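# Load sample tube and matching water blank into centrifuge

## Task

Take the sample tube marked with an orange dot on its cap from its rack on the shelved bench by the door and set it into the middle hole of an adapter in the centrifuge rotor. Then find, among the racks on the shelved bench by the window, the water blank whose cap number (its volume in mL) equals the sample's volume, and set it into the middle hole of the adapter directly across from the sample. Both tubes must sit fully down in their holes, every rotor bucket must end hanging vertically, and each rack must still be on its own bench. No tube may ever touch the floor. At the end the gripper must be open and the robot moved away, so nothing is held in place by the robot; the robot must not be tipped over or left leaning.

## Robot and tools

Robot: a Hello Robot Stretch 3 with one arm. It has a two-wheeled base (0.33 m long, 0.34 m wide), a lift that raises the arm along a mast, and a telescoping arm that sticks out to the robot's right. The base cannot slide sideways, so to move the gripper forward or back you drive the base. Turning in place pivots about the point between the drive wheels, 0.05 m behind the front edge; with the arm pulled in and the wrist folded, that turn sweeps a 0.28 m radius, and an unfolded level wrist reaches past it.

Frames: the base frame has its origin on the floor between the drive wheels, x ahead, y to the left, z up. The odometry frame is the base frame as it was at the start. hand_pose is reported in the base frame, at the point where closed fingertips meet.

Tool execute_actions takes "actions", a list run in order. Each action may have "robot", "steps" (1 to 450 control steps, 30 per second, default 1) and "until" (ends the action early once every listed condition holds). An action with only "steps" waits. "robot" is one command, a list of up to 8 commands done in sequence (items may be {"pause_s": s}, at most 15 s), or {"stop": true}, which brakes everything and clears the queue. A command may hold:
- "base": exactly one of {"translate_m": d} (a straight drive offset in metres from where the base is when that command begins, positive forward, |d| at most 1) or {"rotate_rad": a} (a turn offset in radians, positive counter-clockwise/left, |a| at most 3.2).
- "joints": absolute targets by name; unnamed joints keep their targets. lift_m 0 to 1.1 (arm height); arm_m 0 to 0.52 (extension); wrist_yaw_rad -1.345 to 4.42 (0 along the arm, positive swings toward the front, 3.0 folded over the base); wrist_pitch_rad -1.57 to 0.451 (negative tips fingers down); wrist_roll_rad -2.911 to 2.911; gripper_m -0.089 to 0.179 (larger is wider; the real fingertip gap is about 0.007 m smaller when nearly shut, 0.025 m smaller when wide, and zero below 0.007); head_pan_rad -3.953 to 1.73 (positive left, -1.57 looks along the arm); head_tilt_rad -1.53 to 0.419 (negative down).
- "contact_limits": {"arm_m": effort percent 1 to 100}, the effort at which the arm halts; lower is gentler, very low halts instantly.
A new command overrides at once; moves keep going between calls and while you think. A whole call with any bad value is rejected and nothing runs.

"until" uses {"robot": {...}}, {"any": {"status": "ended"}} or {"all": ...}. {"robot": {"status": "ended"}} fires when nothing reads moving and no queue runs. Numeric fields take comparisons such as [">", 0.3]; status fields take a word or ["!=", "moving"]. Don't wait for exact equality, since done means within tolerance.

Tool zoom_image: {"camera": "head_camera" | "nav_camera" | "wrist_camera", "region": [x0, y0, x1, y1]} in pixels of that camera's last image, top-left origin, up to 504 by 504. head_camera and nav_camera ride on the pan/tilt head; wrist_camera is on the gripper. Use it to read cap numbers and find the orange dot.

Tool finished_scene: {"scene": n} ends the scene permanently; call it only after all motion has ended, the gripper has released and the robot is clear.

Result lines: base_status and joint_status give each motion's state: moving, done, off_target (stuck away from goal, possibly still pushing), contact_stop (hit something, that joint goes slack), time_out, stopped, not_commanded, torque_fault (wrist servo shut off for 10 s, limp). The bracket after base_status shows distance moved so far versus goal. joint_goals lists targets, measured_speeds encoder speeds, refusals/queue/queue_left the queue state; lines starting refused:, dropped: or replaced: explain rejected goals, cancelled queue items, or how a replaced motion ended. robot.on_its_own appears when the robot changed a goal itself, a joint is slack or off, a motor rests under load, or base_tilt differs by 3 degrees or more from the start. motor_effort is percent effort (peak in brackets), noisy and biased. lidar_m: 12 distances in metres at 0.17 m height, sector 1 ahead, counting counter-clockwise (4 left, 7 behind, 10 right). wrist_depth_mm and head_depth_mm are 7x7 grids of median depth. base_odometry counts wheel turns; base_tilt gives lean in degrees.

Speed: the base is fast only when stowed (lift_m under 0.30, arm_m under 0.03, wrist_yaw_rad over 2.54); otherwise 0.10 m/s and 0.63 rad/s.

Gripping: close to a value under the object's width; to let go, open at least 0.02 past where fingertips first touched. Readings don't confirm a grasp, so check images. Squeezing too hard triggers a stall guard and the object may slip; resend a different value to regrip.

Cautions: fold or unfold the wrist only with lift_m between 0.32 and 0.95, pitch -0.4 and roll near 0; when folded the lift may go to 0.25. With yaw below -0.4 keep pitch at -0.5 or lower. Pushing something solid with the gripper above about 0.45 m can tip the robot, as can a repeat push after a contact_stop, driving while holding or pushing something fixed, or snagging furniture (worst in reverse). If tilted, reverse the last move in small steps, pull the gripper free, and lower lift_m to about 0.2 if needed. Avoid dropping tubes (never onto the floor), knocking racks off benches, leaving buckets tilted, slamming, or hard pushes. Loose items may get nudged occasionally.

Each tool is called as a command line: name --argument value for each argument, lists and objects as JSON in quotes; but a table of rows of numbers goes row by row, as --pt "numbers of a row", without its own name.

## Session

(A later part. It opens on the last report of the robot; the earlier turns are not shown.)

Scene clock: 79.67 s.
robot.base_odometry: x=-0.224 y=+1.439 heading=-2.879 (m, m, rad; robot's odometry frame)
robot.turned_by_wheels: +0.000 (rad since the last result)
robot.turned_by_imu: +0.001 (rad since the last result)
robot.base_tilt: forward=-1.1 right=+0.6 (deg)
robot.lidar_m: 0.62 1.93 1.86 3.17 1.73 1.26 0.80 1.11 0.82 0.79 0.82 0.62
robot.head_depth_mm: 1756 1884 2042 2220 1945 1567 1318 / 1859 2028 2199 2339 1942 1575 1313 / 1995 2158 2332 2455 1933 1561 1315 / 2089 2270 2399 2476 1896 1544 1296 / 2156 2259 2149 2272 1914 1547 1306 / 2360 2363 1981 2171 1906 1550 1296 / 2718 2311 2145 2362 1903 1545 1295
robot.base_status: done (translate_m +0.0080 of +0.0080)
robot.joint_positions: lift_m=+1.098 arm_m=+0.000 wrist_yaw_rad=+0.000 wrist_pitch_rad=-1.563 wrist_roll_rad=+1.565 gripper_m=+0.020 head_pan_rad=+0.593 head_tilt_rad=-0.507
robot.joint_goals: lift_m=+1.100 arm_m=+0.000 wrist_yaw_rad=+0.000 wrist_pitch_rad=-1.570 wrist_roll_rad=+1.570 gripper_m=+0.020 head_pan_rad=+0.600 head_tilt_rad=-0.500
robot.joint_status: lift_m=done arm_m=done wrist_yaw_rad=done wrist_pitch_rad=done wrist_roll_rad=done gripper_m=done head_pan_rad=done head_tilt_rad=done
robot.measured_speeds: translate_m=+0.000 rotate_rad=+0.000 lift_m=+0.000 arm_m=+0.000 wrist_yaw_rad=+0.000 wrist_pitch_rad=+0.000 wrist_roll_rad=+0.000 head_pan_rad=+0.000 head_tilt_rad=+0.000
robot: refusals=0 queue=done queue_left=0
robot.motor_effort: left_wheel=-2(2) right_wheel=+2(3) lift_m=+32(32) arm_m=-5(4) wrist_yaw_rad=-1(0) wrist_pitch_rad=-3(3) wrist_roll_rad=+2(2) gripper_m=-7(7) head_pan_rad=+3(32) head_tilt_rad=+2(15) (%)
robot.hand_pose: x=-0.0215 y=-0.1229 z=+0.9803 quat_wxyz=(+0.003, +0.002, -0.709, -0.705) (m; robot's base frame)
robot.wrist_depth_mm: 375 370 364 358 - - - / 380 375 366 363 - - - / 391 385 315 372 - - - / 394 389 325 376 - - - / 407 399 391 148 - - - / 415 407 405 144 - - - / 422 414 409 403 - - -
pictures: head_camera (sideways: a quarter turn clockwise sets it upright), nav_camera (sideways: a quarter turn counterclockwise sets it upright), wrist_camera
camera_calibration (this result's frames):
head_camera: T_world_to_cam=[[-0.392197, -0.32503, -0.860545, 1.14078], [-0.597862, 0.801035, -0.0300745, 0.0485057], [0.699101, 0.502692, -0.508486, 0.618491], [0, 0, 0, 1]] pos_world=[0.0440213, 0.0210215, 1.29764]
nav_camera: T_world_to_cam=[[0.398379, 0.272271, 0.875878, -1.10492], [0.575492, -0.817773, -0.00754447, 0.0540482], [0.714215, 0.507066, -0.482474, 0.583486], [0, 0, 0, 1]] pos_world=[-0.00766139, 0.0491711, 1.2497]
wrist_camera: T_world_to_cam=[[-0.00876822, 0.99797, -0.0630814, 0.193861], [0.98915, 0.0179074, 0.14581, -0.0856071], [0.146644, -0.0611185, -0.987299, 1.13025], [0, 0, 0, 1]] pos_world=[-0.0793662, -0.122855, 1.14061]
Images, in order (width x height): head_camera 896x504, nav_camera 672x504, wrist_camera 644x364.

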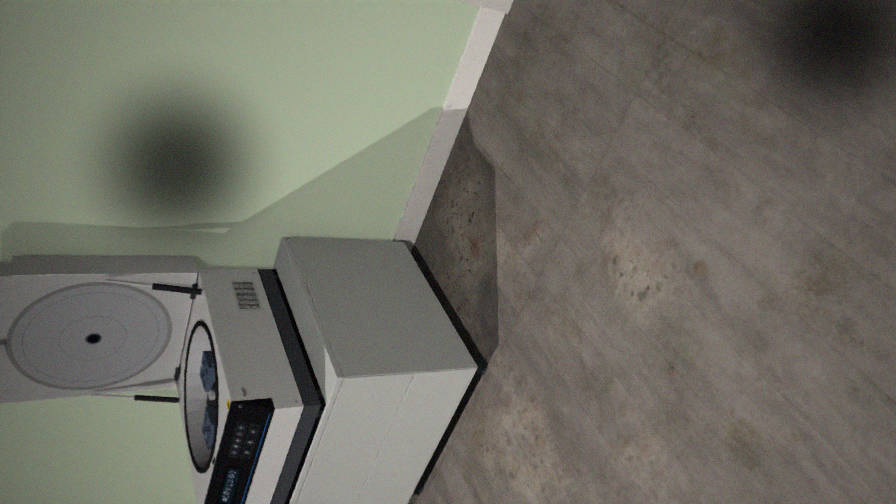

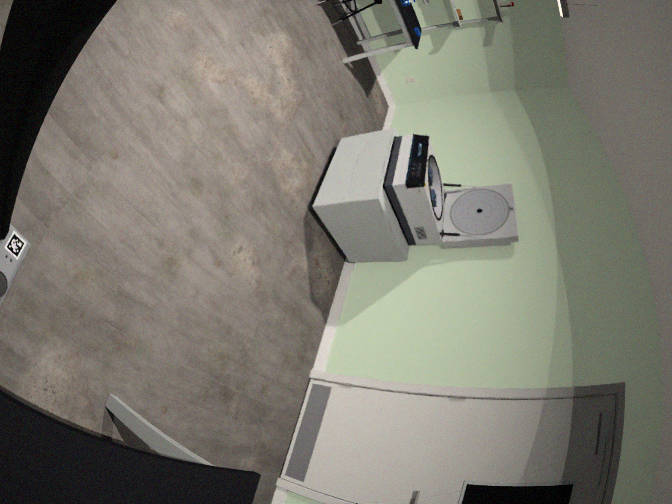

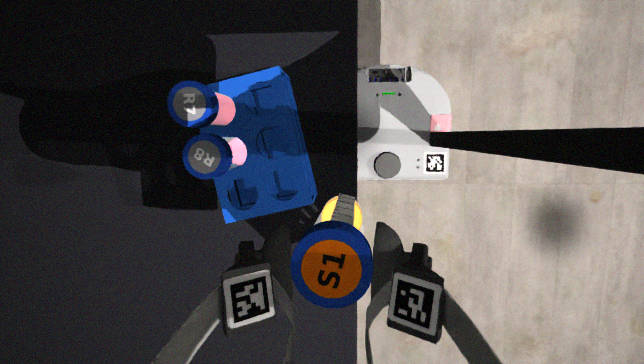

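execute_actions --actions '[{"robot":[{"base":{"rotate_rad":1.0}},{"base":{"translate_m":1.0}},{"base":{"translate_m":1.0}},{"base":{"rotate_rad":0.57},"joints":{"head_pan_rad":-1.3,"head_tilt_rad":-0.75}}],"steps":450,"until":{"robot":{"status":"ended"}}},{"steps":450,"until":{"robot":{"status":"ended"}}}]'

Scene clock: 118.80 s.
robot.base_odometry: x=-0.830 y=-0.467 heading=-1.309 (m, m, rad; robot's odometry frame)
robot.turned_by_wheels: +1.570 (rad since the last result)
robot.turned_by_imu: +1.532 (rad since the last result)
robot.base_tilt: forward=-1.2 right=+0.7 (deg)
robot.lidar_m: 1.39 1.71 2.12 2.29 2.35 2.60 1.88 0.26 0.18 0.17 0.18 0.24
robot.head_depth_mm: 626 709 790 777 - - - / 642 728 812 817 - - 469 / 663 750 834 754 644 487 485 / 680 780 836 770 650 494 508 / 707 800 826 769 660 499 530 / 851 972 1109 715 580 510 587 / 880 1009 1186 1353 571 526 658
robot.base_status: done (rotate_rad +0.5699 of +0.5700)
robot.joint_positions: lift_m=+1.098 arm_m=+0.000 wrist_yaw_rad=+0.000 wrist_pitch_rad=-1.563 wrist_roll_rad=+1.565 gripper_m=+0.020 head_pan_rad=-1.293 head_tilt_rad=-0.741
robot.joint_goals: lift_m=+1.100 arm_m=+0.000 wrist_yaw_rad=+0.000 wrist_pitch_rad=-1.570 wrist_roll_rad=+1.570 gripper_m=+0.020 head_pan_rad=-1.300 head_tilt_rad=-0.750
robot.joint_status: lift_m=done arm_m=done wrist_yaw_rad=done wrist_pitch_rad=done wrist_roll_rad=done gripper_m=done head_pan_rad=done head_tilt_rad=done
robot.measured_speeds: translate_m=+0.000 rotate_rad=+0.000 lift_m=+0.000 arm_m=+0.000 wrist_yaw_rad=+0.000 wrist_pitch_rad=+0.000 wrist_roll_rad=+0.000 head_pan_rad=+0.000 head_tilt_rad=+0.000
robot: refusals=0 queue=done queue_left=0
robot.motor_effort: left_wheel=-2(6) right_wheel=+3(56) lift_m=+32(32) arm_m=-4(4) wrist_yaw_rad=+0(0) wrist_pitch_rad=-3(3) wrist_roll_rad=+2(2) gripper_m=-6(7) head_pan_rad=-3(33) head_tilt_rad=-3(15) (%)
robot.hand_pose: x=-0.0215 y=-0.1228 z=+0.9803 quat_wxyz=(+0.003, +0.002, -0.709, -0.705) (m; robot's base frame)
robot.wrist_depth_mm: 337 329 348 - - - - / 336 331 332 628 - - - / 420 337 336 537 - - - / 408 411 343 590 - - - / 421 391 349 148 - - - / 416 409 350 144 - - - / 439 437 364 639 - - -
pictures: head_camera (sideways: a quarter turn clockwise sets it upright), nav_camera (sideways: a quarter turn counterclockwise sets it upright), wrist_camera
camera_calibration (this result's frames):
head_camera: T_world_to_cam=[[-0.238466, 0.652056, -0.719693, 0.956225], [0.945281, 0.325755, -0.0180724, 0.0234597], [0.22266, -0.684622, -0.694057, 0.862807], [0, 0, 0, 1]] pos_world=[0.0137387, -0.0404576, 1.28745]
nav_camera: T_world_to_cam=[[0.187544, -0.645644, 0.74025, -0.926816], [-0.956449, -0.291649, -0.0120578, 0.0692659], [0.223679, -0.705751, -0.672223, 0.833335], [0, 0, 0, 1]] pos_world=[0.0536685, 0.00993476, 1.2471]
wrist_camera: T_world_to_cam=[[-0.00877339, 0.99797, -0.0630814, 0.193806], [0.98915, 0.0179125, 0.14581, -0.0856085], [0.146644, -0.0611177, -0.987299, 1.13026], [0, 0, 0, 1]] pos_world=[-0.0793662, -0.1228, 1.14061]
Images, in order (width x height): head_camera 896x504, nav_camera 672x504, wrist_camera 644x364.

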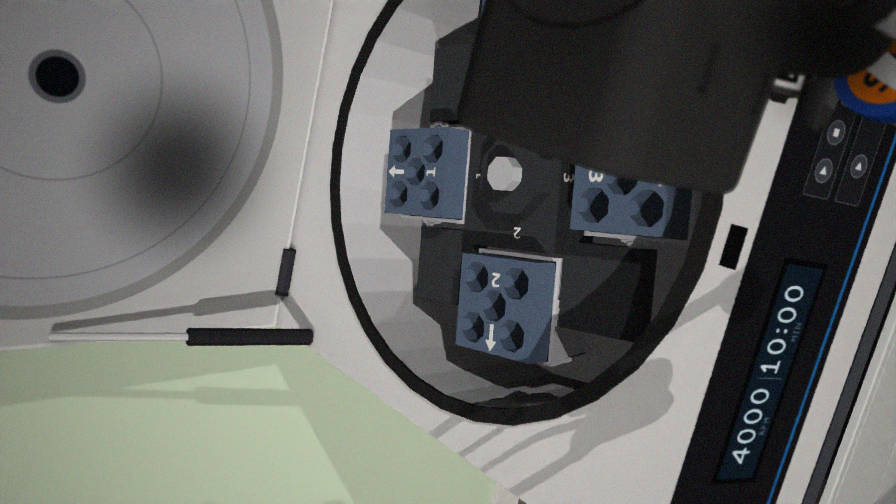

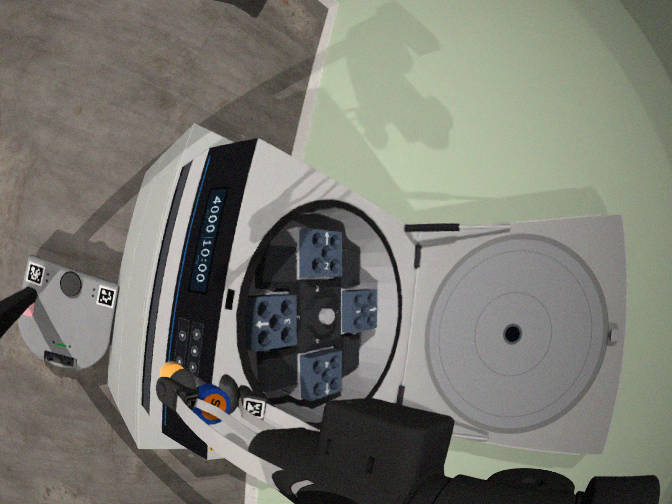

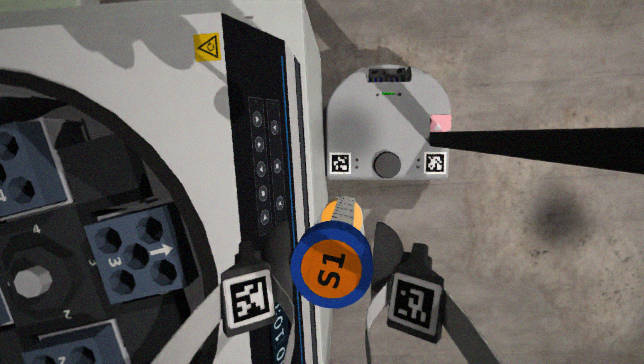

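execute_actions --actions '[{"robot":[{"base":{"rotate_rad":0.1}},{"joints":{"arm_m":0.42,"head_pan_rad":-1.5,"head_tilt_rad":-0.8}}],"steps":450,"until":{"robot":{"status":"ended"}}}]'

Scene clock: 132.20 s.
robot.base_odometry: x=-0.830 y=-0.467 heading=-1.210 (m, m, rad; robot's odometry frame)
robot.turned_by_wheels: +0.098 (rad since the last result)
robot.turned_by_imu: +0.086 (rad since the last result)
robot.base_tilt: forward=-1.3 right=+0.5 (deg)
robot.lidar_m: 1.39 2.01 2.13 2.29 2.40 1.88 2.51 0.24 0.18 0.18 0.18 0.26
robot.head_depth_mm: 651 735 782 712 661 486 499 / 683 739 801 713 641 485 513 / 670 761 828 716 622 488 528 / 676 782 826 714 608 494 561 / 687 796 823 713 637 502 606 / 703 789 790 725 639 509 655 / 839 969 1093 677 552 513 682
robot.base_status: off_target (rotate_rad +0.0984 of +0.1000)
robot.joint_positions: lift_m=+1.098 arm_m=+0.420 wrist_yaw_rad=+0.000 wrist_pitch_rad=-1.563 wrist_roll_rad=+1.565 gripper_m=+0.020 head_pan_rad=-1.493 head_tilt_rad=-0.790
robot.joint_goals: lift_m=+1.100 arm_m=+0.420 wrist_yaw_rad=+0.000 wrist_pitch_rad=-1.570 wrist_roll_rad=+1.570 gripper_m=+0.020 head_pan_rad=-1.500 head_tilt_rad=-0.800
robot.joint_status: lift_m=done arm_m=done wrist_yaw_rad=done wrist_pitch_rad=done wrist_roll_rad=done gripper_m=done head_pan_rad=done head_tilt_rad=done
robot.measured_speeds: translate_m=+0.000 rotate_rad=+0.000 lift_m=+0.000 arm_m=+0.000 wrist_yaw_rad=+0.000 wrist_pitch_rad=+0.000 wrist_roll_rad=+0.000 head_pan_rad=+0.000 head_tilt_rad=+0.000
robot: refusals=0 queue=done queue_left=0
robot.on_its_own: left_wheel is at rest, and its effort (-30) is outside its rest range (-18 to +18); right_wheel is at rest, and its effort (+36) is outside its rest range (-18 to +18)
robot.motor_effort: left_wheel=-30(37) right_wheel=+36(50) lift_m=+31(31) arm_m=+3(4) wrist_yaw_rad=+0(0) wrist_pitch_rad=-3(3) wrist_roll_rad=+2(2) gripper_m=-7(7) head_pan_rad=-3(17) head_tilt_rad=-3(9) (%)
robot.hand_pose: x=-0.0215 y=-0.5422 z=+0.9803 quat_wxyz=(+0.002, +0.002, -0.709, -0.705) (m; robot's base frame)
robot.wrist_depth_mm: 273 324 319 314 307 304 301 / 274 328 323 411 451 359 306 / 276 335 379 394 379 383 312 / 279 341 402 396 388 385 350 / 279 350 417 148 396 370 361 / 280 356 405 143 - 404 366 / 283 362 422 424 393 408 351
pictures: head_camera (sideways: a quarter turn clockwise sets it upright), nav_camera (sideways: a quarter turn counterclockwise sets it upright), wrist_camera
camera_calibration (this result's frames):
head_camera: T_world_to_cam=[[-0.106649, 0.720792, -0.684897, 0.910077], [0.991129, 0.132007, -0.0154083, 0.0197106], [0.0793054, -0.680465, -0.728477, 0.908446], [0, 0, 0, 1]] pos_world=[0.0054785, -0.0404125, 1.28539]
nav_camera: T_world_to_cam=[[0.0581004, -0.705407, 0.706417, -0.881932], [-0.9954, -0.0949325, -0.0129285, 0.0706363], [0.0761818, -0.702416, -0.707678, 0.880349], [0, 0, 0, 1]] pos_world=[0.0544855, 0.00295535, 1.24693]
wrist_camera: T_world_to_cam=[[-0.00825348, 0.997976, -0.0630608, 0.61228], [0.989159, 0.0173943, 0.145813, -0.0783882], [0.146614, -0.0611737, -0.9873, 1.10462], [0, 0, 0, 1]] pos_world=[-0.0793612, -0.542103, 1.14063]
Images, in order (width x height): head_camera 896x504, nav_camera 672x504, wrist_camera 644x364.

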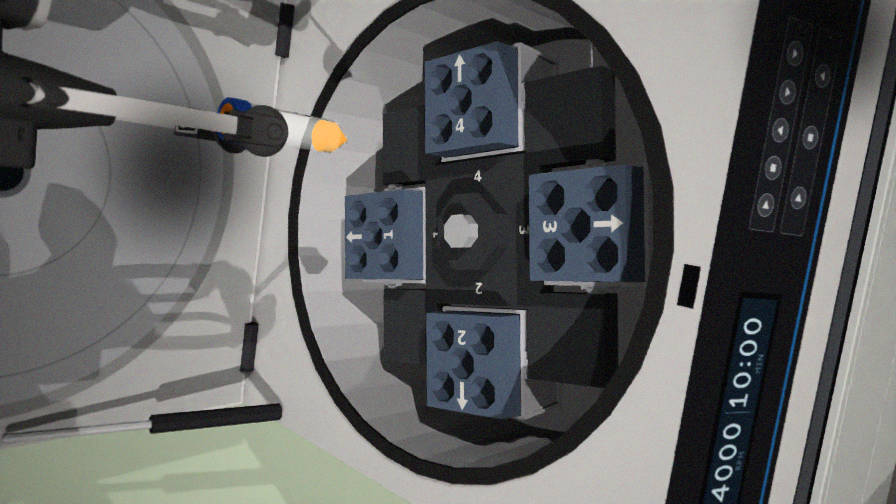

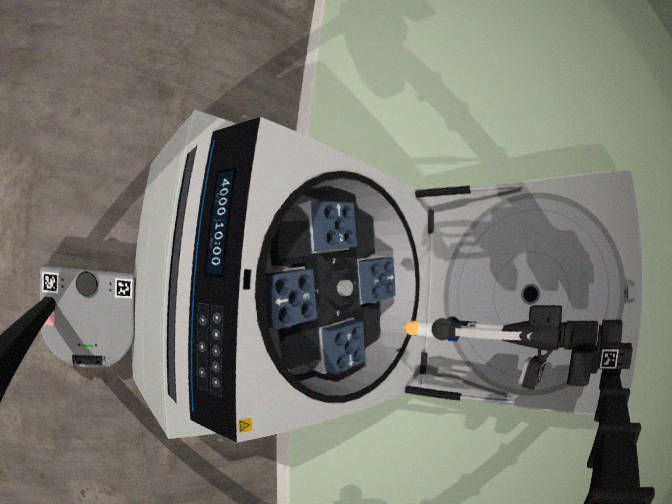

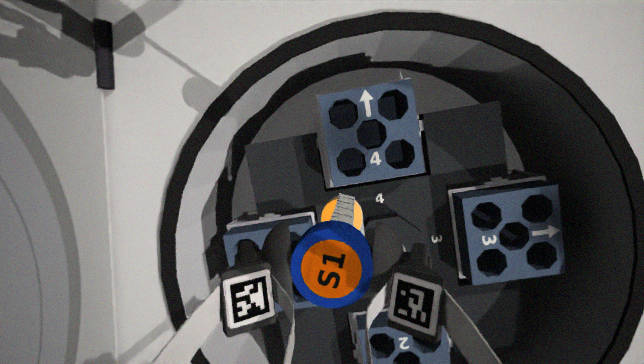

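execute_actions --actions '[{"robot":[{"base":{"rotate_rad":-0.02}},{"base":{"translate_m":-0.052},"joints":{"arm_m":0.389}},{"joints":{"lift_m":1.0}}],"steps":450,"until":{"robot":{"status":"ended"}}}]'

Scene clock: 143.03 s.
robot.base_odometry: x=-0.847 y=-0.418 heading=-1.230 (m, m, rad; robot's odometry frame)
robot.turned_by_wheels: -0.020 (rad since the last result)
robot.turned_by_imu: -0.017 (rad since the last result)
robot.base_tilt: forward=-1.2 right=+0.6 (deg)
robot.lidar_m: 1.45 1.75 2.16 2.29 2.38 1.83 1.83 0.24 0.18 0.17 0.18 0.25
robot.head_depth_mm: 673 748 780 658 555 486 504 / - - 777 717 554 485 513 / 658 781 826 690 639 487 527 / 672 778 831 732 616 493 555 / 682 790 829 711 605 502 596 / 694 806 819 715 637 504 640 / 701 801 773 732 651 509 660
robot.base_status: done (translate_m -0.0520 of -0.0520)
robot.joint_positions: lift_m=+1.001 arm_m=+0.389 wrist_yaw_rad=+0.000 wrist_pitch_rad=-1.563 wrist_roll_rad=+1.565 gripper_m=+0.020 head_pan_rad=-1.493 head_tilt_rad=-0.791
robot.joint_goals: lift_m=+1.000 arm_m=+0.389 wrist_yaw_rad=+0.000 wrist_pitch_rad=-1.570 wrist_roll_rad=+1.570 gripper_m=+0.020 head_pan_rad=-1.500 head_tilt_rad=-0.800
robot.joint_status: lift_m=done arm_m=done wrist_yaw_rad=done wrist_pitch_rad=done wrist_roll_rad=done gripper_m=done head_pan_rad=done head_tilt_rad=done
robot.measured_speeds: translate_m=+0.000 rotate_rad=+0.000 lift_m=+0.000 arm_m=+0.000 wrist_yaw_rad=+0.000 wrist_pitch_rad=+0.000 wrist_roll_rad=+0.000 head_pan_rad=+0.000 head_tilt_rad=+0.000
robot: refusals=0 queue=done queue_left=0
robot.motor_effort: left_wheel=+2(30) right_wheel=-2(35) lift_m=+11(30) arm_m=-5(5) wrist_yaw_rad=+0(0) wrist_pitch_rad=-3(3) wrist_roll_rad=+2(2) gripper_m=-7(6) head_pan_rad=-4(3) head_tilt_rad=-3(2) (%)
robot.hand_pose: x=-0.0215 y=-0.5118 z=+0.8829 quat_wxyz=(+0.002, +0.002, -0.709, -0.705) (m; robot's base frame)
robot.wrist_depth_mm: 229 229 227 223 219 216 213 / 236 233 229 224 220 218 216 / 240 237 240 405 400 265 219 / 246 242 419 273 295 305 244 / 250 287 310 149 298 298 298 / 256 327 316 144 - 286 289 / 263 317 302 316 293 282 287
pictures: head_camera (sideways: a quarter turn clockwise sets it upright), nav_camera (sideways: a quarter turn counterclockwise sets it upright), wrist_camera
camera_calibration (this result's frames):
head_camera: T_world_to_cam=[[-0.106682, 0.721287, -0.684371, 0.909391], [0.991129, 0.13201, -0.0153687, 0.019659], [0.0792589, -0.67994, -0.728972, 0.90909], [0, 0, 0, 1]] pos_world=[0.00547724, -0.0404006, 1.28536]
nav_camera: T_world_to_cam=[[0.0581343, -0.705917, 0.705905, -0.881265], [-0.995401, -0.094915, -0.0129411, 0.0706527], [0.0761363, -0.701906, -0.708189, 0.881014], [0, 0, 0, 1]] pos_world=[0.0544824, 0.0029946, 1.24693]
wrist_camera: T_world_to_cam=[[-0.00825293, 0.997987, -0.0628765, 0.575666], [0.989159, 0.0173668, 0.145816, -0.064719], [0.146614, -0.0609915, -0.987312, 1.01034], [0, 0, 0, 1]] pos_world=[-0.0793612, -0.511761, 1.04315]
Images, in order (width x height): head_camera 896x504, nav_camera 672x504, wrist_camera 644x364.

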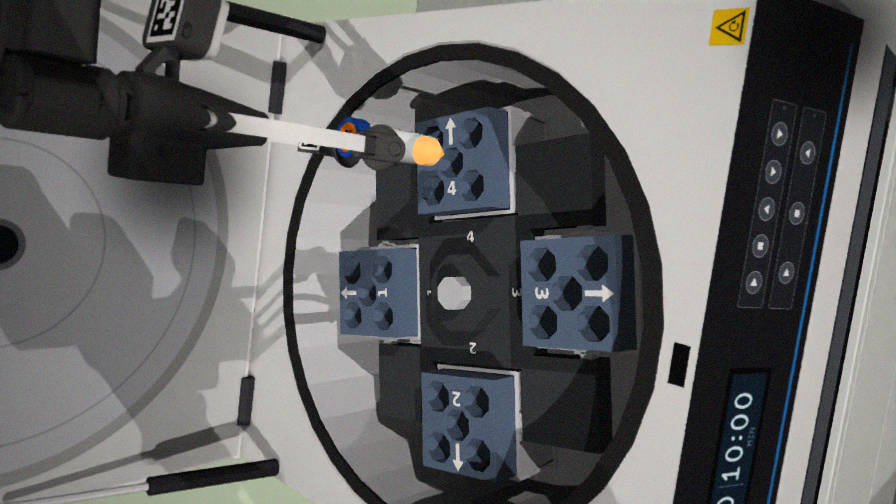

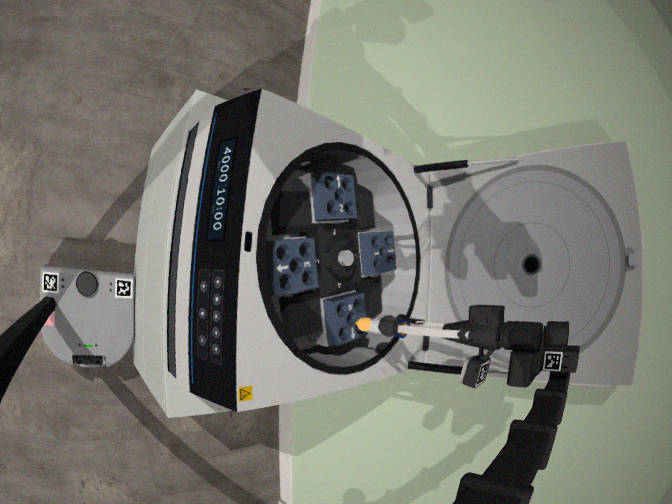

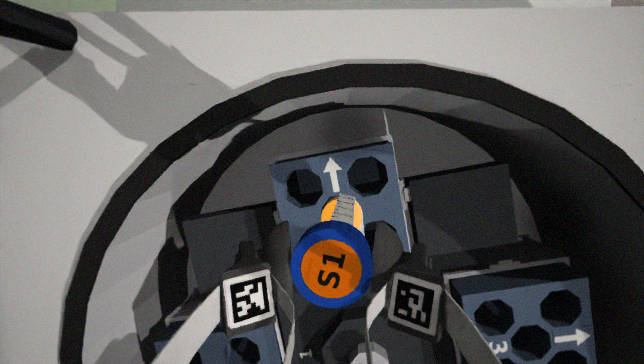

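execute_actions --actions '[{"robot":[{"base":{"translate_m":0.008}},{"joints":{"lift_m":0.97}}],"steps":450,"until":{"robot":{"status":"ended"}}}]'

zoom_image --camera "head_camera" --region '[340,90,540,240]'

Scene clock: 151.13 s.
robot.base_odometry: x=-0.844 y=-0.425 heading=-1.230 (m, m, rad; robot's odometry frame)
robot.turned_by_wheels: +0.000 (rad since the last result)
robot.turned_by_imu: +0.001 (rad since the last result)
robot.base_tilt: forward=-1.2 right=+0.6 (deg)
robot.lidar_m: 1.44 1.73 2.15 2.29 2.39 1.83 1.83 0.24 0.18 0.17 0.18 0.25
robot.head_depth_mm: - 716 777 665 555 486 502 / - - 779 729 618 484 514 / 661 766 827 705 638 489 527 / 673 777 829 714 606 493 557 / 683 792 827 727 610 501 598 / 696 808 818 706 636 505 642 / 705 820 771 717 666 510 659
robot.base_status: done (translate_m +0.0080 of +0.0080)
robot.joint_positions: lift_m=+0.971 arm_m=+0.389 wrist_yaw_rad=+0.000 wrist_pitch_rad=-1.563 wrist_roll_rad=+1.565 gripper_m=+0.020 head_pan_rad=-1.493 head_tilt_rad=-0.791
robot.joint_goals: lift_m=+0.970 arm_m=+0.389 wrist_yaw_rad=+0.000 wrist_pitch_rad=-1.570 wrist_roll_rad=+1.570 gripper_m=+0.020 head_pan_rad=-1.500 head_tilt_rad=-0.800
robot.joint_status: lift_m=done arm_m=done wrist_yaw_rad=done wrist_pitch_rad=done wrist_roll_rad=done gripper_m=done head_pan_rad=done head_tilt_rad=done
robot.measured_speeds: translate_m=+0.000 rotate_rad=+0.000 lift_m=+0.000 arm_m=+0.000 wrist_yaw_rad=+0.000 wrist_pitch_rad=+0.000 wrist_roll_rad=+0.000 head_pan_rad=+0.000 head_tilt_rad=+0.000
robot: refusals=0 queue=done queue_left=0
robot.motor_effort: left_wheel=+1(5) right_wheel=-1(4) lift_m=+11(12) arm_m=-4(5) wrist_yaw_rad=+0(0) wrist_pitch_rad=-3(3) wrist_roll_rad=+2(2) gripper_m=-7(7) head_pan_rad=-3(3) head_tilt_rad=-3(3) (%)
robot.hand_pose: x=-0.0215 y=-0.5118 z=+0.8529 quat_wxyz=(+0.002, +0.002, -0.709, -0.705) (m; robot's base frame)
robot.wrist_depth_mm: 201 199 196 194 190 187 185 / 206 203 198 218 236 188 188 / 211 207 287 374 368 305 196 / 213 235 385 244 264 262 257 / 218 281 278 148 268 266 295 / 226 324 284 144 - 267 267 / 238 298 268 282 262 250 249
pictures: head_camera (sideways: a quarter turn clockwise sets it upright), nav_camera (sideways: a quarter turn counterclockwise sets it upright), wrist_camera
camera_calibration (this result's frames):
head_camera: T_world_to_cam=[[-0.106682, 0.721287, -0.684371, 0.909391], [0.991129, 0.13201, -0.0153687, 0.019659], [0.0792588, -0.67994, -0.728972, 0.90909], [0, 0, 0, 1]] pos_world=[0.00547724, -0.0404006, 1.28536]
nav_camera: T_world_to_cam=[[0.0581342, -0.705917, 0.705905, -0.881265], [-0.995401, -0.0949148, -0.0129411, 0.0706527], [0.0761362, -0.701906, -0.708189, 0.881013], [0, 0, 0, 1]] pos_world=[0.0544824, 0.00299459, 1.24693]
wrist_camera: T_world_to_cam=[[-0.00825344, 0.997987, -0.0628765, 0.573779], [0.989159, 0.0173673, 0.145816, -0.0603445], [0.146614, -0.0609914, -0.987312, 0.980718], [0, 0, 0, 1]] pos_world=[-0.0793612, -0.511761, 1.01315]
Images, in order (width x height): head_camera 896x504, nav_camera 672x504, wrist_camera 644x364.

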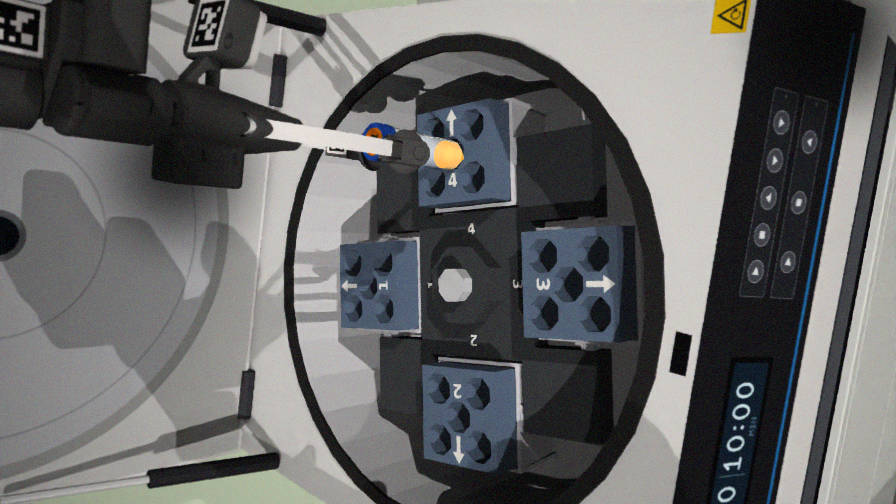

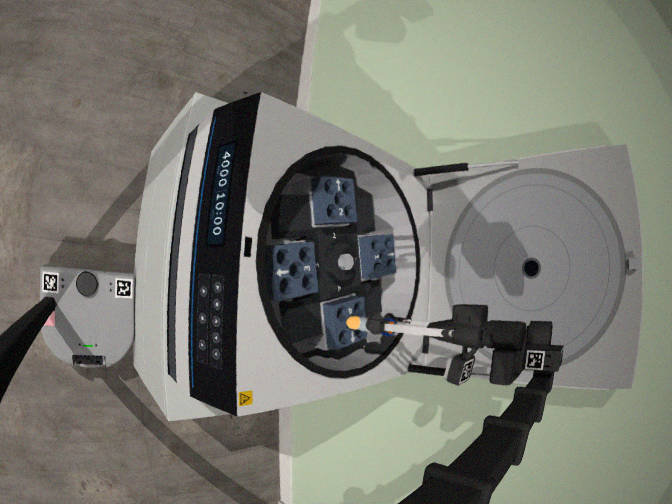

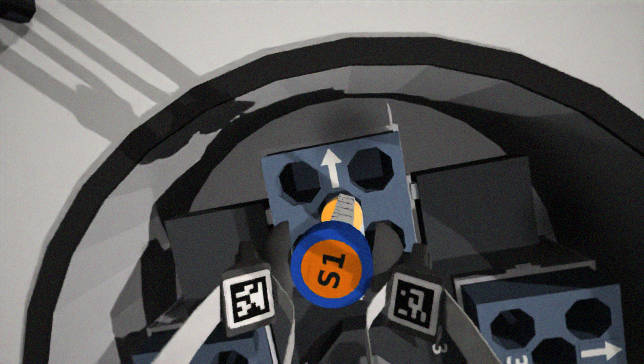

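Region (340, 90, 540, 240) of head_camera's 896x504 image, scaled by 2.520, with more detail than that image has; it fills the top 378 rows of this view, and the rest is white.

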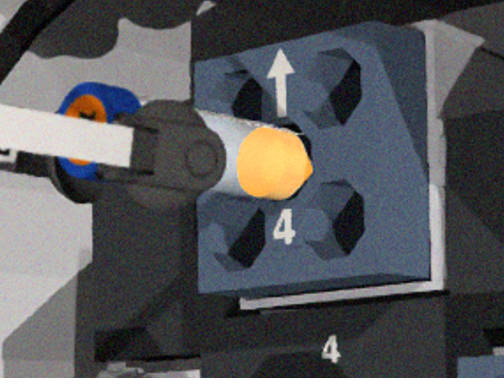

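execute_actions --actions '[{"robot":[{"joints":{"lift_m":0.925}},{"joints":{"gripper_m":0.065}},{"joints":{"lift_m":1.0}}],"steps":450,"until":{"robot":{"status":"ended"}}}]'

Scene clock: 157.17 s.
robot.base_odometry: x=-0.844 y=-0.425 heading=-1.230 (m, m, rad; robot's odometry frame)
robot.turned_by_wheels: +0.000 (rad since the last result)
robot.turned_by_imu: +0.001 (rad since the last result)
robot.base_tilt: forward=-1.2 right=+0.7 (deg)
robot.lidar_m: 1.44 1.72 2.16 2.29 2.39 1.83 1.83 0.24 0.18 0.17 0.18 0.25
robot.head_depth_mm: - 761 774 664 554 487 501 / - - 782 734 620 486 514 / 660 781 825 698 639 487 527 / 672 775 830 714 606 494 557 / 685 788 825 728 609 502 596 / 693 809 819 707 636 505 641 / 705 819 775 716 665 511 659
robot.base_status: done (translate_m +0.0080 of +0.0080)
robot.joint_positions: lift_m=+0.999 arm_m=+0.389 wrist_yaw_rad=+0.000 wrist_pitch_rad=-1.563 wrist_roll_rad=+1.565 gripper_m=+0.065 head_pan_rad=-1.493 head_tilt_rad=-0.791
robot.joint_goals: lift_m=+1.000 arm_m=+0.389 wrist_yaw_rad=+0.000 wrist_pitch_rad=-1.570 wrist_roll_rad=+1.570 gripper_m=+0.065 head_pan_rad=-1.500 head_tilt_rad=-0.800
robot.joint_status: lift_m=done arm_m=done wrist_yaw_rad=done wrist_pitch_rad=done wrist_roll_rad=done gripper_m=done head_pan_rad=done head_tilt_rad=done
robot.measured_speeds: translate_m=+0.000 rotate_rad=+0.000 lift_m=+0.000 arm_m=+0.000 wrist_yaw_rad=+0.000 wrist_pitch_rad=+0.000 wrist_roll_rad=+0.000 head_pan_rad=+0.000 head_tilt_rad=+0.000
robot: refusals=0 queue=done queue_left=0
robot.motor_effort: left_wheel=+2(1) right_wheel=-2(1) lift_m=+32(35) arm_m=-5(5) wrist_yaw_rad=+0(0) wrist_pitch_rad=-3(3) wrist_roll_rad=+2(2) gripper_m=+0(80) head_pan_rad=-4(3) head_tilt_rad=-3(3) (%)
robot.hand_pose: x=-0.0215 y=-0.5118 z=+0.8817 quat_wxyz=(+0.002, +0.002, -0.709, -0.705) (m; robot's base frame)
robot.wrist_depth_mm: 227 227 223 221 217 214 211 / 236 232 227 225 236 216 215 / 241 237 293 399 393 303 217 / 245 243 413 272 292 289 256 / 249 297 307 277 295 295 298 / 255 330 - 311 306 284 286 / 263 311 295 314 292 283 287
pictures: head_camera (sideways: a quarter turn clockwise sets it upright), nav_camera (sideways: a quarter turn counterclockwise sets it upright), wrist_camera
camera_calibration (this result's frames):
head_camera: T_world_to_cam=[[-0.106682, 0.721287, -0.684371, 0.909391], [0.991129, 0.13201, -0.0153687, 0.019659], [0.0792589, -0.67994, -0.728972, 0.90909], [0, 0, 0, 1]] pos_world=[0.00547724, -0.0404006, 1.28536]
nav_camera: T_world_to_cam=[[0.0581343, -0.705917, 0.705905, -0.881265], [-0.995401, -0.094915, -0.0129411, 0.0706527], [0.0761363, -0.701906, -0.708189, 0.881013], [0, 0, 0, 1]] pos_world=[0.0544824, 0.0029946, 1.24693]
wrist_camera: T_world_to_cam=[[-0.00825333, 0.997987, -0.0628725, 0.575589], [0.989159, 0.0173666, 0.145816, -0.0645568], [0.146614, -0.0609874, -0.987312, 1.00924], [0, 0, 0, 1]] pos_world=[-0.0793612, -0.511759, 1.04204]
Images, in order (width x height): head_camera 896x504, nav_camera 672x504, wrist_camera 644x364.

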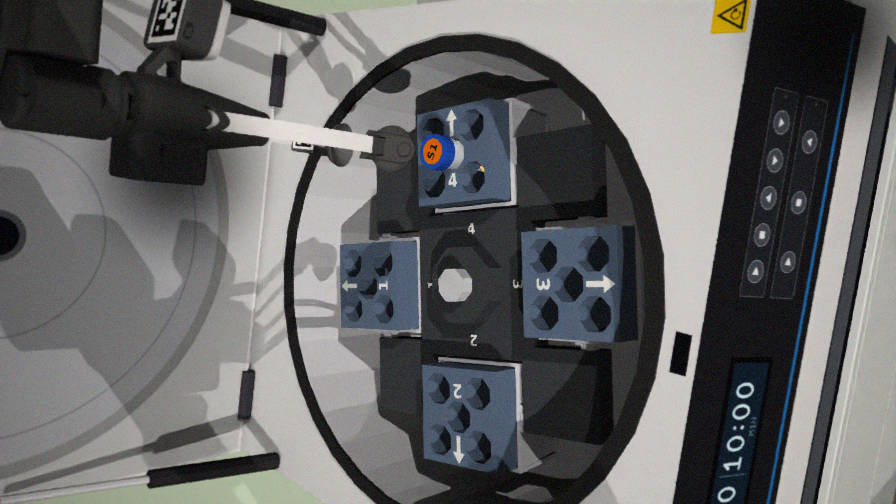

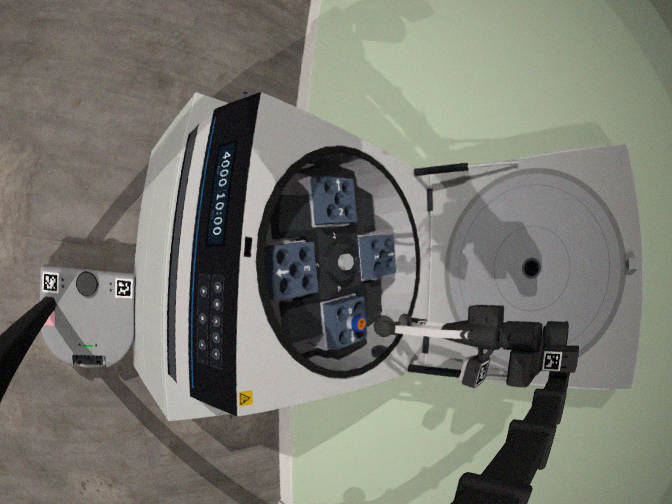

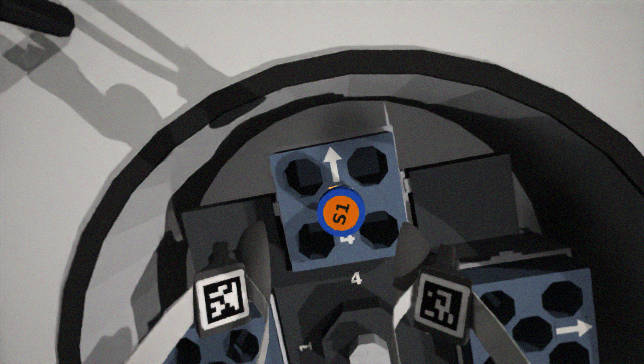

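execute_actions --actions '[{"robot":[{"joints":{"lift_m":1.1}},{"joints":{"arm_m":0,"gripper_m":0.08,"head_pan_rad":0.3,"head_tilt_rad":-0.5},"base":{"rotate_rad":0.06}},{"base":{"translate_m":0.8}}],"steps":450,"until":{"robot":{"status":"ended"}}}]'

Scene clock: 174.77 s.
robot.base_odometry: x=-0.532 y=-1.162 heading=-1.170 (m, m, rad; robot's odometry frame)
robot.turned_by_wheels: +0.060 (rad since the last result)
robot.turned_by_imu: +0.035 (rad since the last result)
robot.base_tilt: forward=-1.2 right=+0.7 (deg)
robot.lidar_m: 0.64 1.00 1.06 2.31 2.37 3.19 0.72 0.38 0.46 0.92 0.97 1.38
robot.head_depth_mm: 1126 1265 1347 1464 1683 1579 1320 / 1188 1327 1392 1037 852 1576 1317 / 1231 1356 1442 1027 824 946 1226 / 1281 1400 1458 1021 856 1559 1311 / 1353 1466 1452 1018 908 1515 1305 / 1380 1537 1447 973 1726 1537 1301 / 1435 1607 1435 997 1667 1502 1300
robot.base_status: done (translate_m +0.8000 of +0.8000)
robot.joint_positions: lift_m=+1.098 arm_m=+0.000 wrist_yaw_rad=+0.000 wrist_pitch_rad=-1.563 wrist_roll_rad=+1.565 gripper_m=+0.080 head_pan_rad=+0.293 head_tilt_rad=-0.507
robot.joint_goals: lift_m=+1.100 arm_m=+0.000 wrist_yaw_rad=+0.000 wrist_pitch_rad=-1.570 wrist_roll_rad=+1.570 gripper_m=+0.080 head_pan_rad=+0.300 head_tilt_rad=-0.500
robot.joint_status: lift_m=done arm_m=done wrist_yaw_rad=done wrist_pitch_rad=done wrist_roll_rad=done gripper_m=done head_pan_rad=done head_tilt_rad=done
robot.measured_speeds: translate_m=+0.000 rotate_rad=+0.000 lift_m=+0.000 arm_m=+0.000 wrist_yaw_rad=+0.000 wrist_pitch_rad=+0.000 wrist_roll_rad=+0.000 head_pan_rad=+0.000 head_tilt_rad=+0.000
robot: refusals=0 queue=done queue_left=0
robot.motor_effort: left_wheel=+0(35) right_wheel=+0(59) lift_m=+31(32) arm_m=-5(5) wrist_yaw_rad=+0(0) wrist_pitch_rad=-3(3) wrist_roll_rad=+2(2) gripper_m=-1(61) head_pan_rad=+2(34) head_tilt_rad=+3(16) (%)
robot.hand_pose: x=-0.0215 y=-0.1228 z=+0.9803 quat_wxyz=(+0.002, +0.002, -0.709, -0.705) (m; robot's base frame)
robot.wrist_depth_mm: 828 816 772 - - - - / 919 - - - - - - / 931 - - - - - - / 924 - - - - - - / 944 - - - - - - / 946 - - - - - - / 949 - - - - - -
pictures: head_camera (sideways: a quarter turn clockwise sets it upright), nav_camera (sideways: a quarter turn counterclockwise sets it upright), wrist_camera
camera_calibration (this result's frames):
head_camera: T_world_to_cam=[[-0.47059, -0.194585, -0.860629, 1.14137], [-0.334463, 0.941929, -0.0300826, 0.0469094], [0.816504, 0.273692, -0.508343, 0.617589], [0, 0, 0, 1]] pos_world=[0.0485403, 0.00887772, 1.29765]
nav_camera: T_world_to_cam=[[0.460904, 0.142355, 0.875958, -1.10541], [0.308152, -0.951307, -0.00754109, 0.0556746], [0.832232, 0.273404, -0.482328, 0.582577], [0, 0, 0, 1]] pos_world=[0.00749092, 0.0510443, 1.2497]
wrist_camera: T_world_to_cam=[[-0.00832814, 0.997987, -0.0628671, 0.193603], [0.989158, 0.01744, 0.145816, -0.0856765], [0.146619, -0.0609711, -0.987312, 1.1303], [0, 0, 0, 1]] pos_world=[-0.0793629, -0.122804, 1.14062]
Images, in order (width x height): head_camera 896x504, nav_camera 672x504, wrist_camera 644x364.

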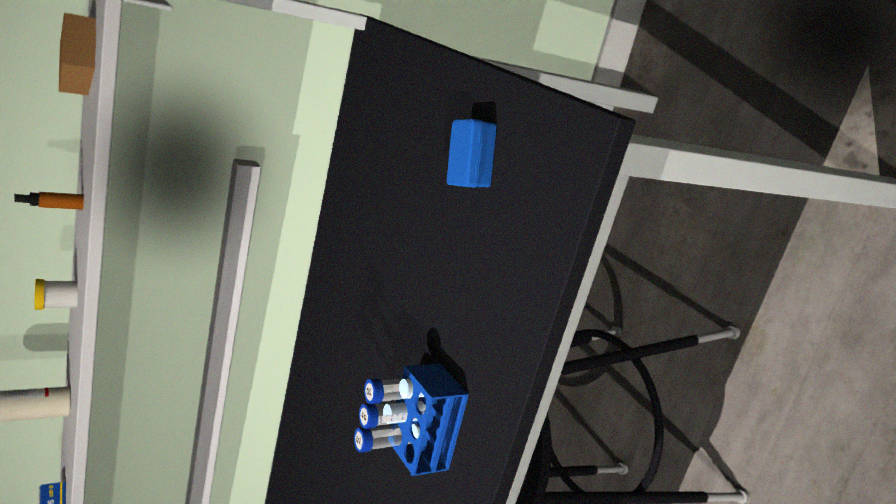

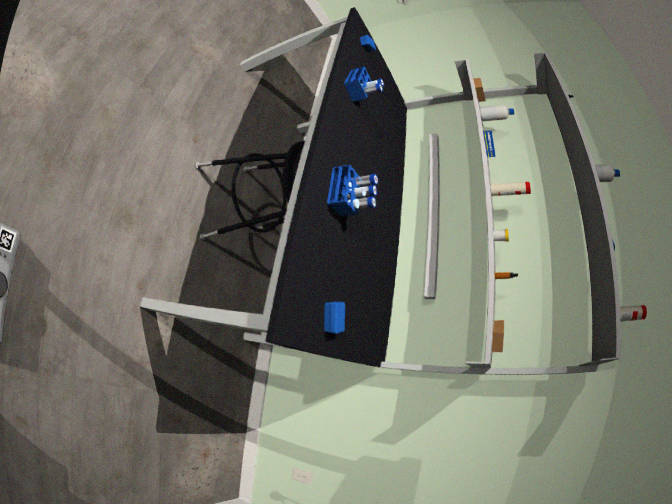

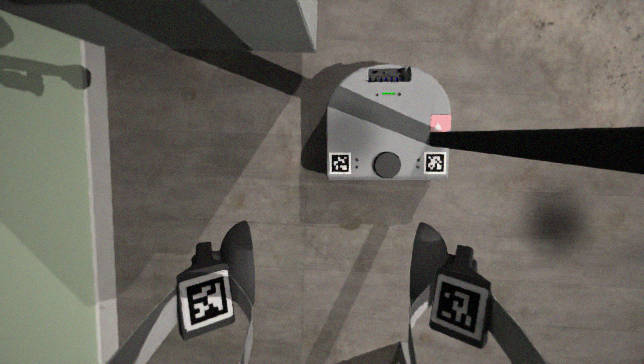

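zoom_image --camera "head_camera" --region '[340,360,480,490]'

Region (340, 360, 480, 490) of head_camera's 896x504 image, scaled by 3.600, with more detail than that image has; it fills the top 468 rows of this view, and the rest is white.

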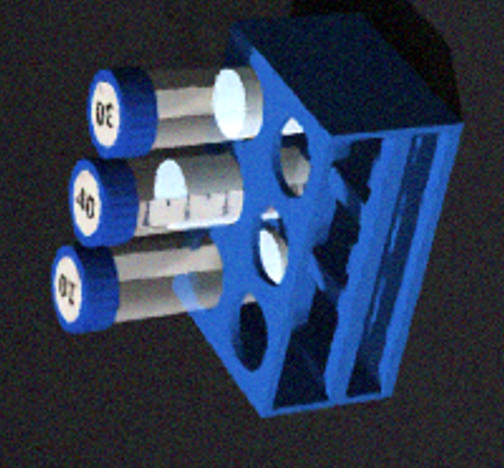

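execute_actions --actions '[{"robot":[{"base":{"translate_m":0.35}},{"base":{"rotate_rad":1.57}},{"base":{"translate_m":0.6},"joints":{"arm_m":0.33,"head_pan_rad":-1.3,"head_tilt_rad":-0.85}}],"steps":450,"until":{"robot":{"status":"ended"}}},{"steps":300,"until":{"robot":{"status":"ended"}}}]'

Scene clock: 204.10 s.
robot.base_odometry: x=+0.157 y=-1.251 heading=+0.400 (m, m, rad; robot's odometry frame)
robot.turned_by_wheels: +1.570 (rad since the last result)
robot.turned_by_imu: +1.582 (rad since the last result)
robot.base_tilt: forward=-1.2 right=+0.5 (deg)
robot.lidar_m: 2.23 1.82 2.44 3.55 1.14 1.05 1.54 0.56 0.99 0.54 0.42 0.97
robot.head_depth_mm: 925 971 821 599 577 1222 1153 / 997 970 798 675 588 1242 1152 / 1034 970 798 677 586 1261 1149 / 1079 967 799 674 609 1257 1144 / 1111 972 795 675 622 1275 1146 / 1147 967 792 676 1387 1279 1139 / 1173 966 683 661 1450 1276 1138
robot.base_status: done (translate_m +0.6000 of +0.6000)
robot.joint_positions: lift_m=+1.098 arm_m=+0.330 wrist_yaw_rad=+0.000 wrist_pitch_rad=-1.563 wrist_roll_rad=+1.565 gripper_m=+0.080 head_pan_rad=-1.293 head_tilt_rad=-0.840
robot.joint_goals: lift_m=+1.100 arm_m=+0.330 wrist_yaw_rad=+0.000 wrist_pitch_rad=-1.570 wrist_roll_rad=+1.570 gripper_m=+0.080 head_pan_rad=-1.300 head_tilt_rad=-0.850
robot.joint_status: lift_m=done arm_m=done wrist_yaw_rad=done wrist_pitch_rad=done wrist_roll_rad=done gripper_m=done head_pan_rad=done head_tilt_rad=done
robot.measured_speeds: translate_m=+0.000 rotate_rad=+0.000 lift_m=+0.000 arm_m=+0.000 wrist_yaw_rad=+0.000 wrist_pitch_rad=+0.000 wrist_roll_rad=+0.000 head_pan_rad=+0.000 head_tilt_rad=+0.000
robot: refusals=0 queue=done queue_left=0
robot.motor_effort: left_wheel=-1(6) right_wheel=+2(8) lift_m=+32(32) arm_m=+3(5) wrist_yaw_rad=+0(0) wrist_pitch_rad=-3(3) wrist_roll_rad=+2(2) gripper_m=+0(0) head_pan_rad=-3(36) head_tilt_rad=-3(19) (%)
robot.hand_pose: x=-0.0215 y=-0.4521 z=+0.9803 quat_wxyz=(+0.002, +0.002, -0.709, -0.705) (m; robot's base frame)
robot.wrist_depth_mm: 373 367 361 355 353 350 - / 380 375 369 359 356 355 - / 389 383 375 311 362 362 - / 396 388 382 319 367 370 - / 406 397 388 388 376 - - / 415 410 396 394 393 - - / 427 416 413 404 396 - -
pictures: head_camera (sideways: a quarter turn clockwise sets it upright), nav_camera (sideways: a quarter turn counterclockwise sets it upright), wrist_camera
camera_calibration (this result's frames):
head_camera: T_world_to_cam=[[-0.25675, 0.716909, -0.648167, 0.863131], [0.944956, 0.326952, -0.0126861, 0.0164474], [0.202825, -0.615746, -0.761392, 0.950497], [0, 0, 0, 1]] pos_world=[0.0132826, -0.0388984, 1.28336]
nav_camera: T_world_to_cam=[[0.206411, -0.71252, 0.670604, -0.836168], [-0.956878, -0.290163, -0.0137745, 0.0715018], [0.204399, -0.638843, -0.741688, 0.923797], [0, 0, 0, 1]] pos_world=[0.0521893, 0.0151218, 1.24689]
wrist_camera: T_world_to_cam=[[-0.00822024, 0.997988, -0.062867, 0.522226], [0.98916, 0.017333, 0.145816, -0.0799838], [0.146612, -0.0609869, -0.987312, 1.11021], [0, 0, 0, 1]] pos_world=[-0.0793616, -0.45208, 1.14062]
Images, in order (width x height): head_camera 896x504, nav_camera 672x504, wrist_camera 644x364.

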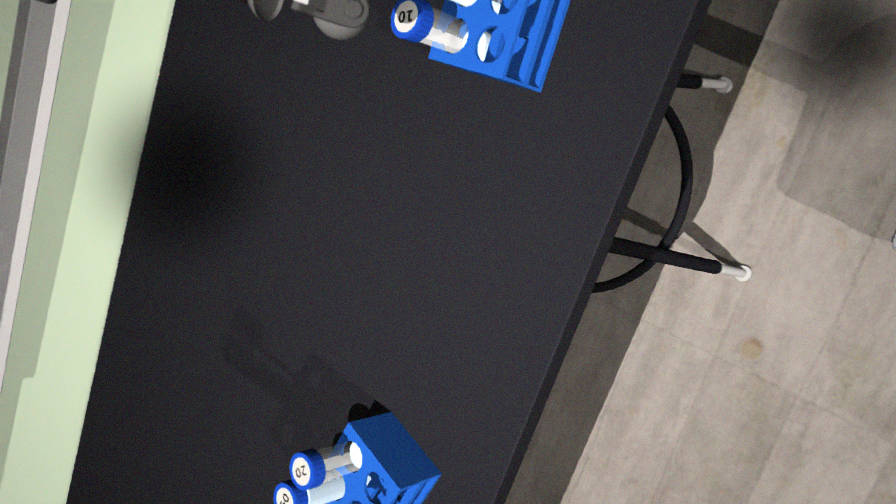

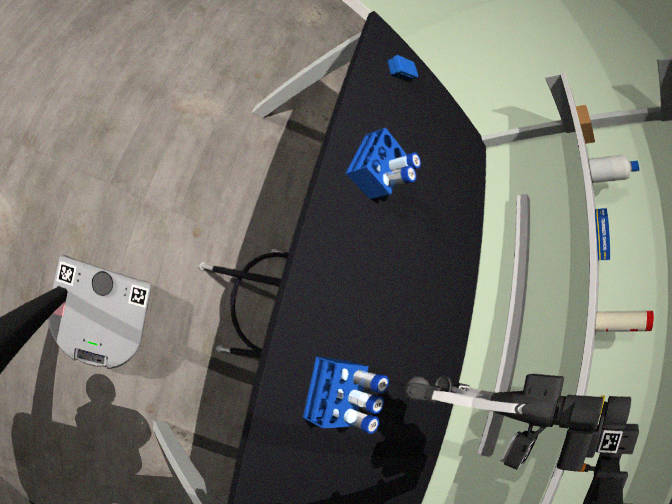

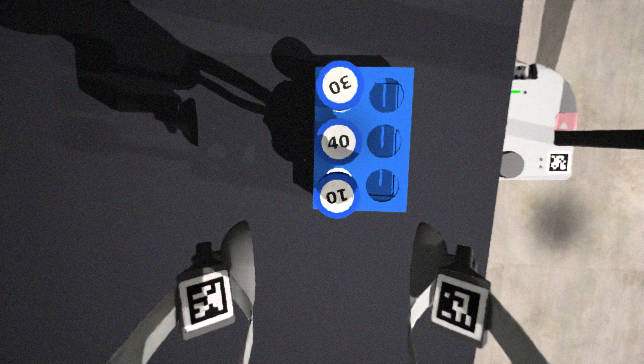

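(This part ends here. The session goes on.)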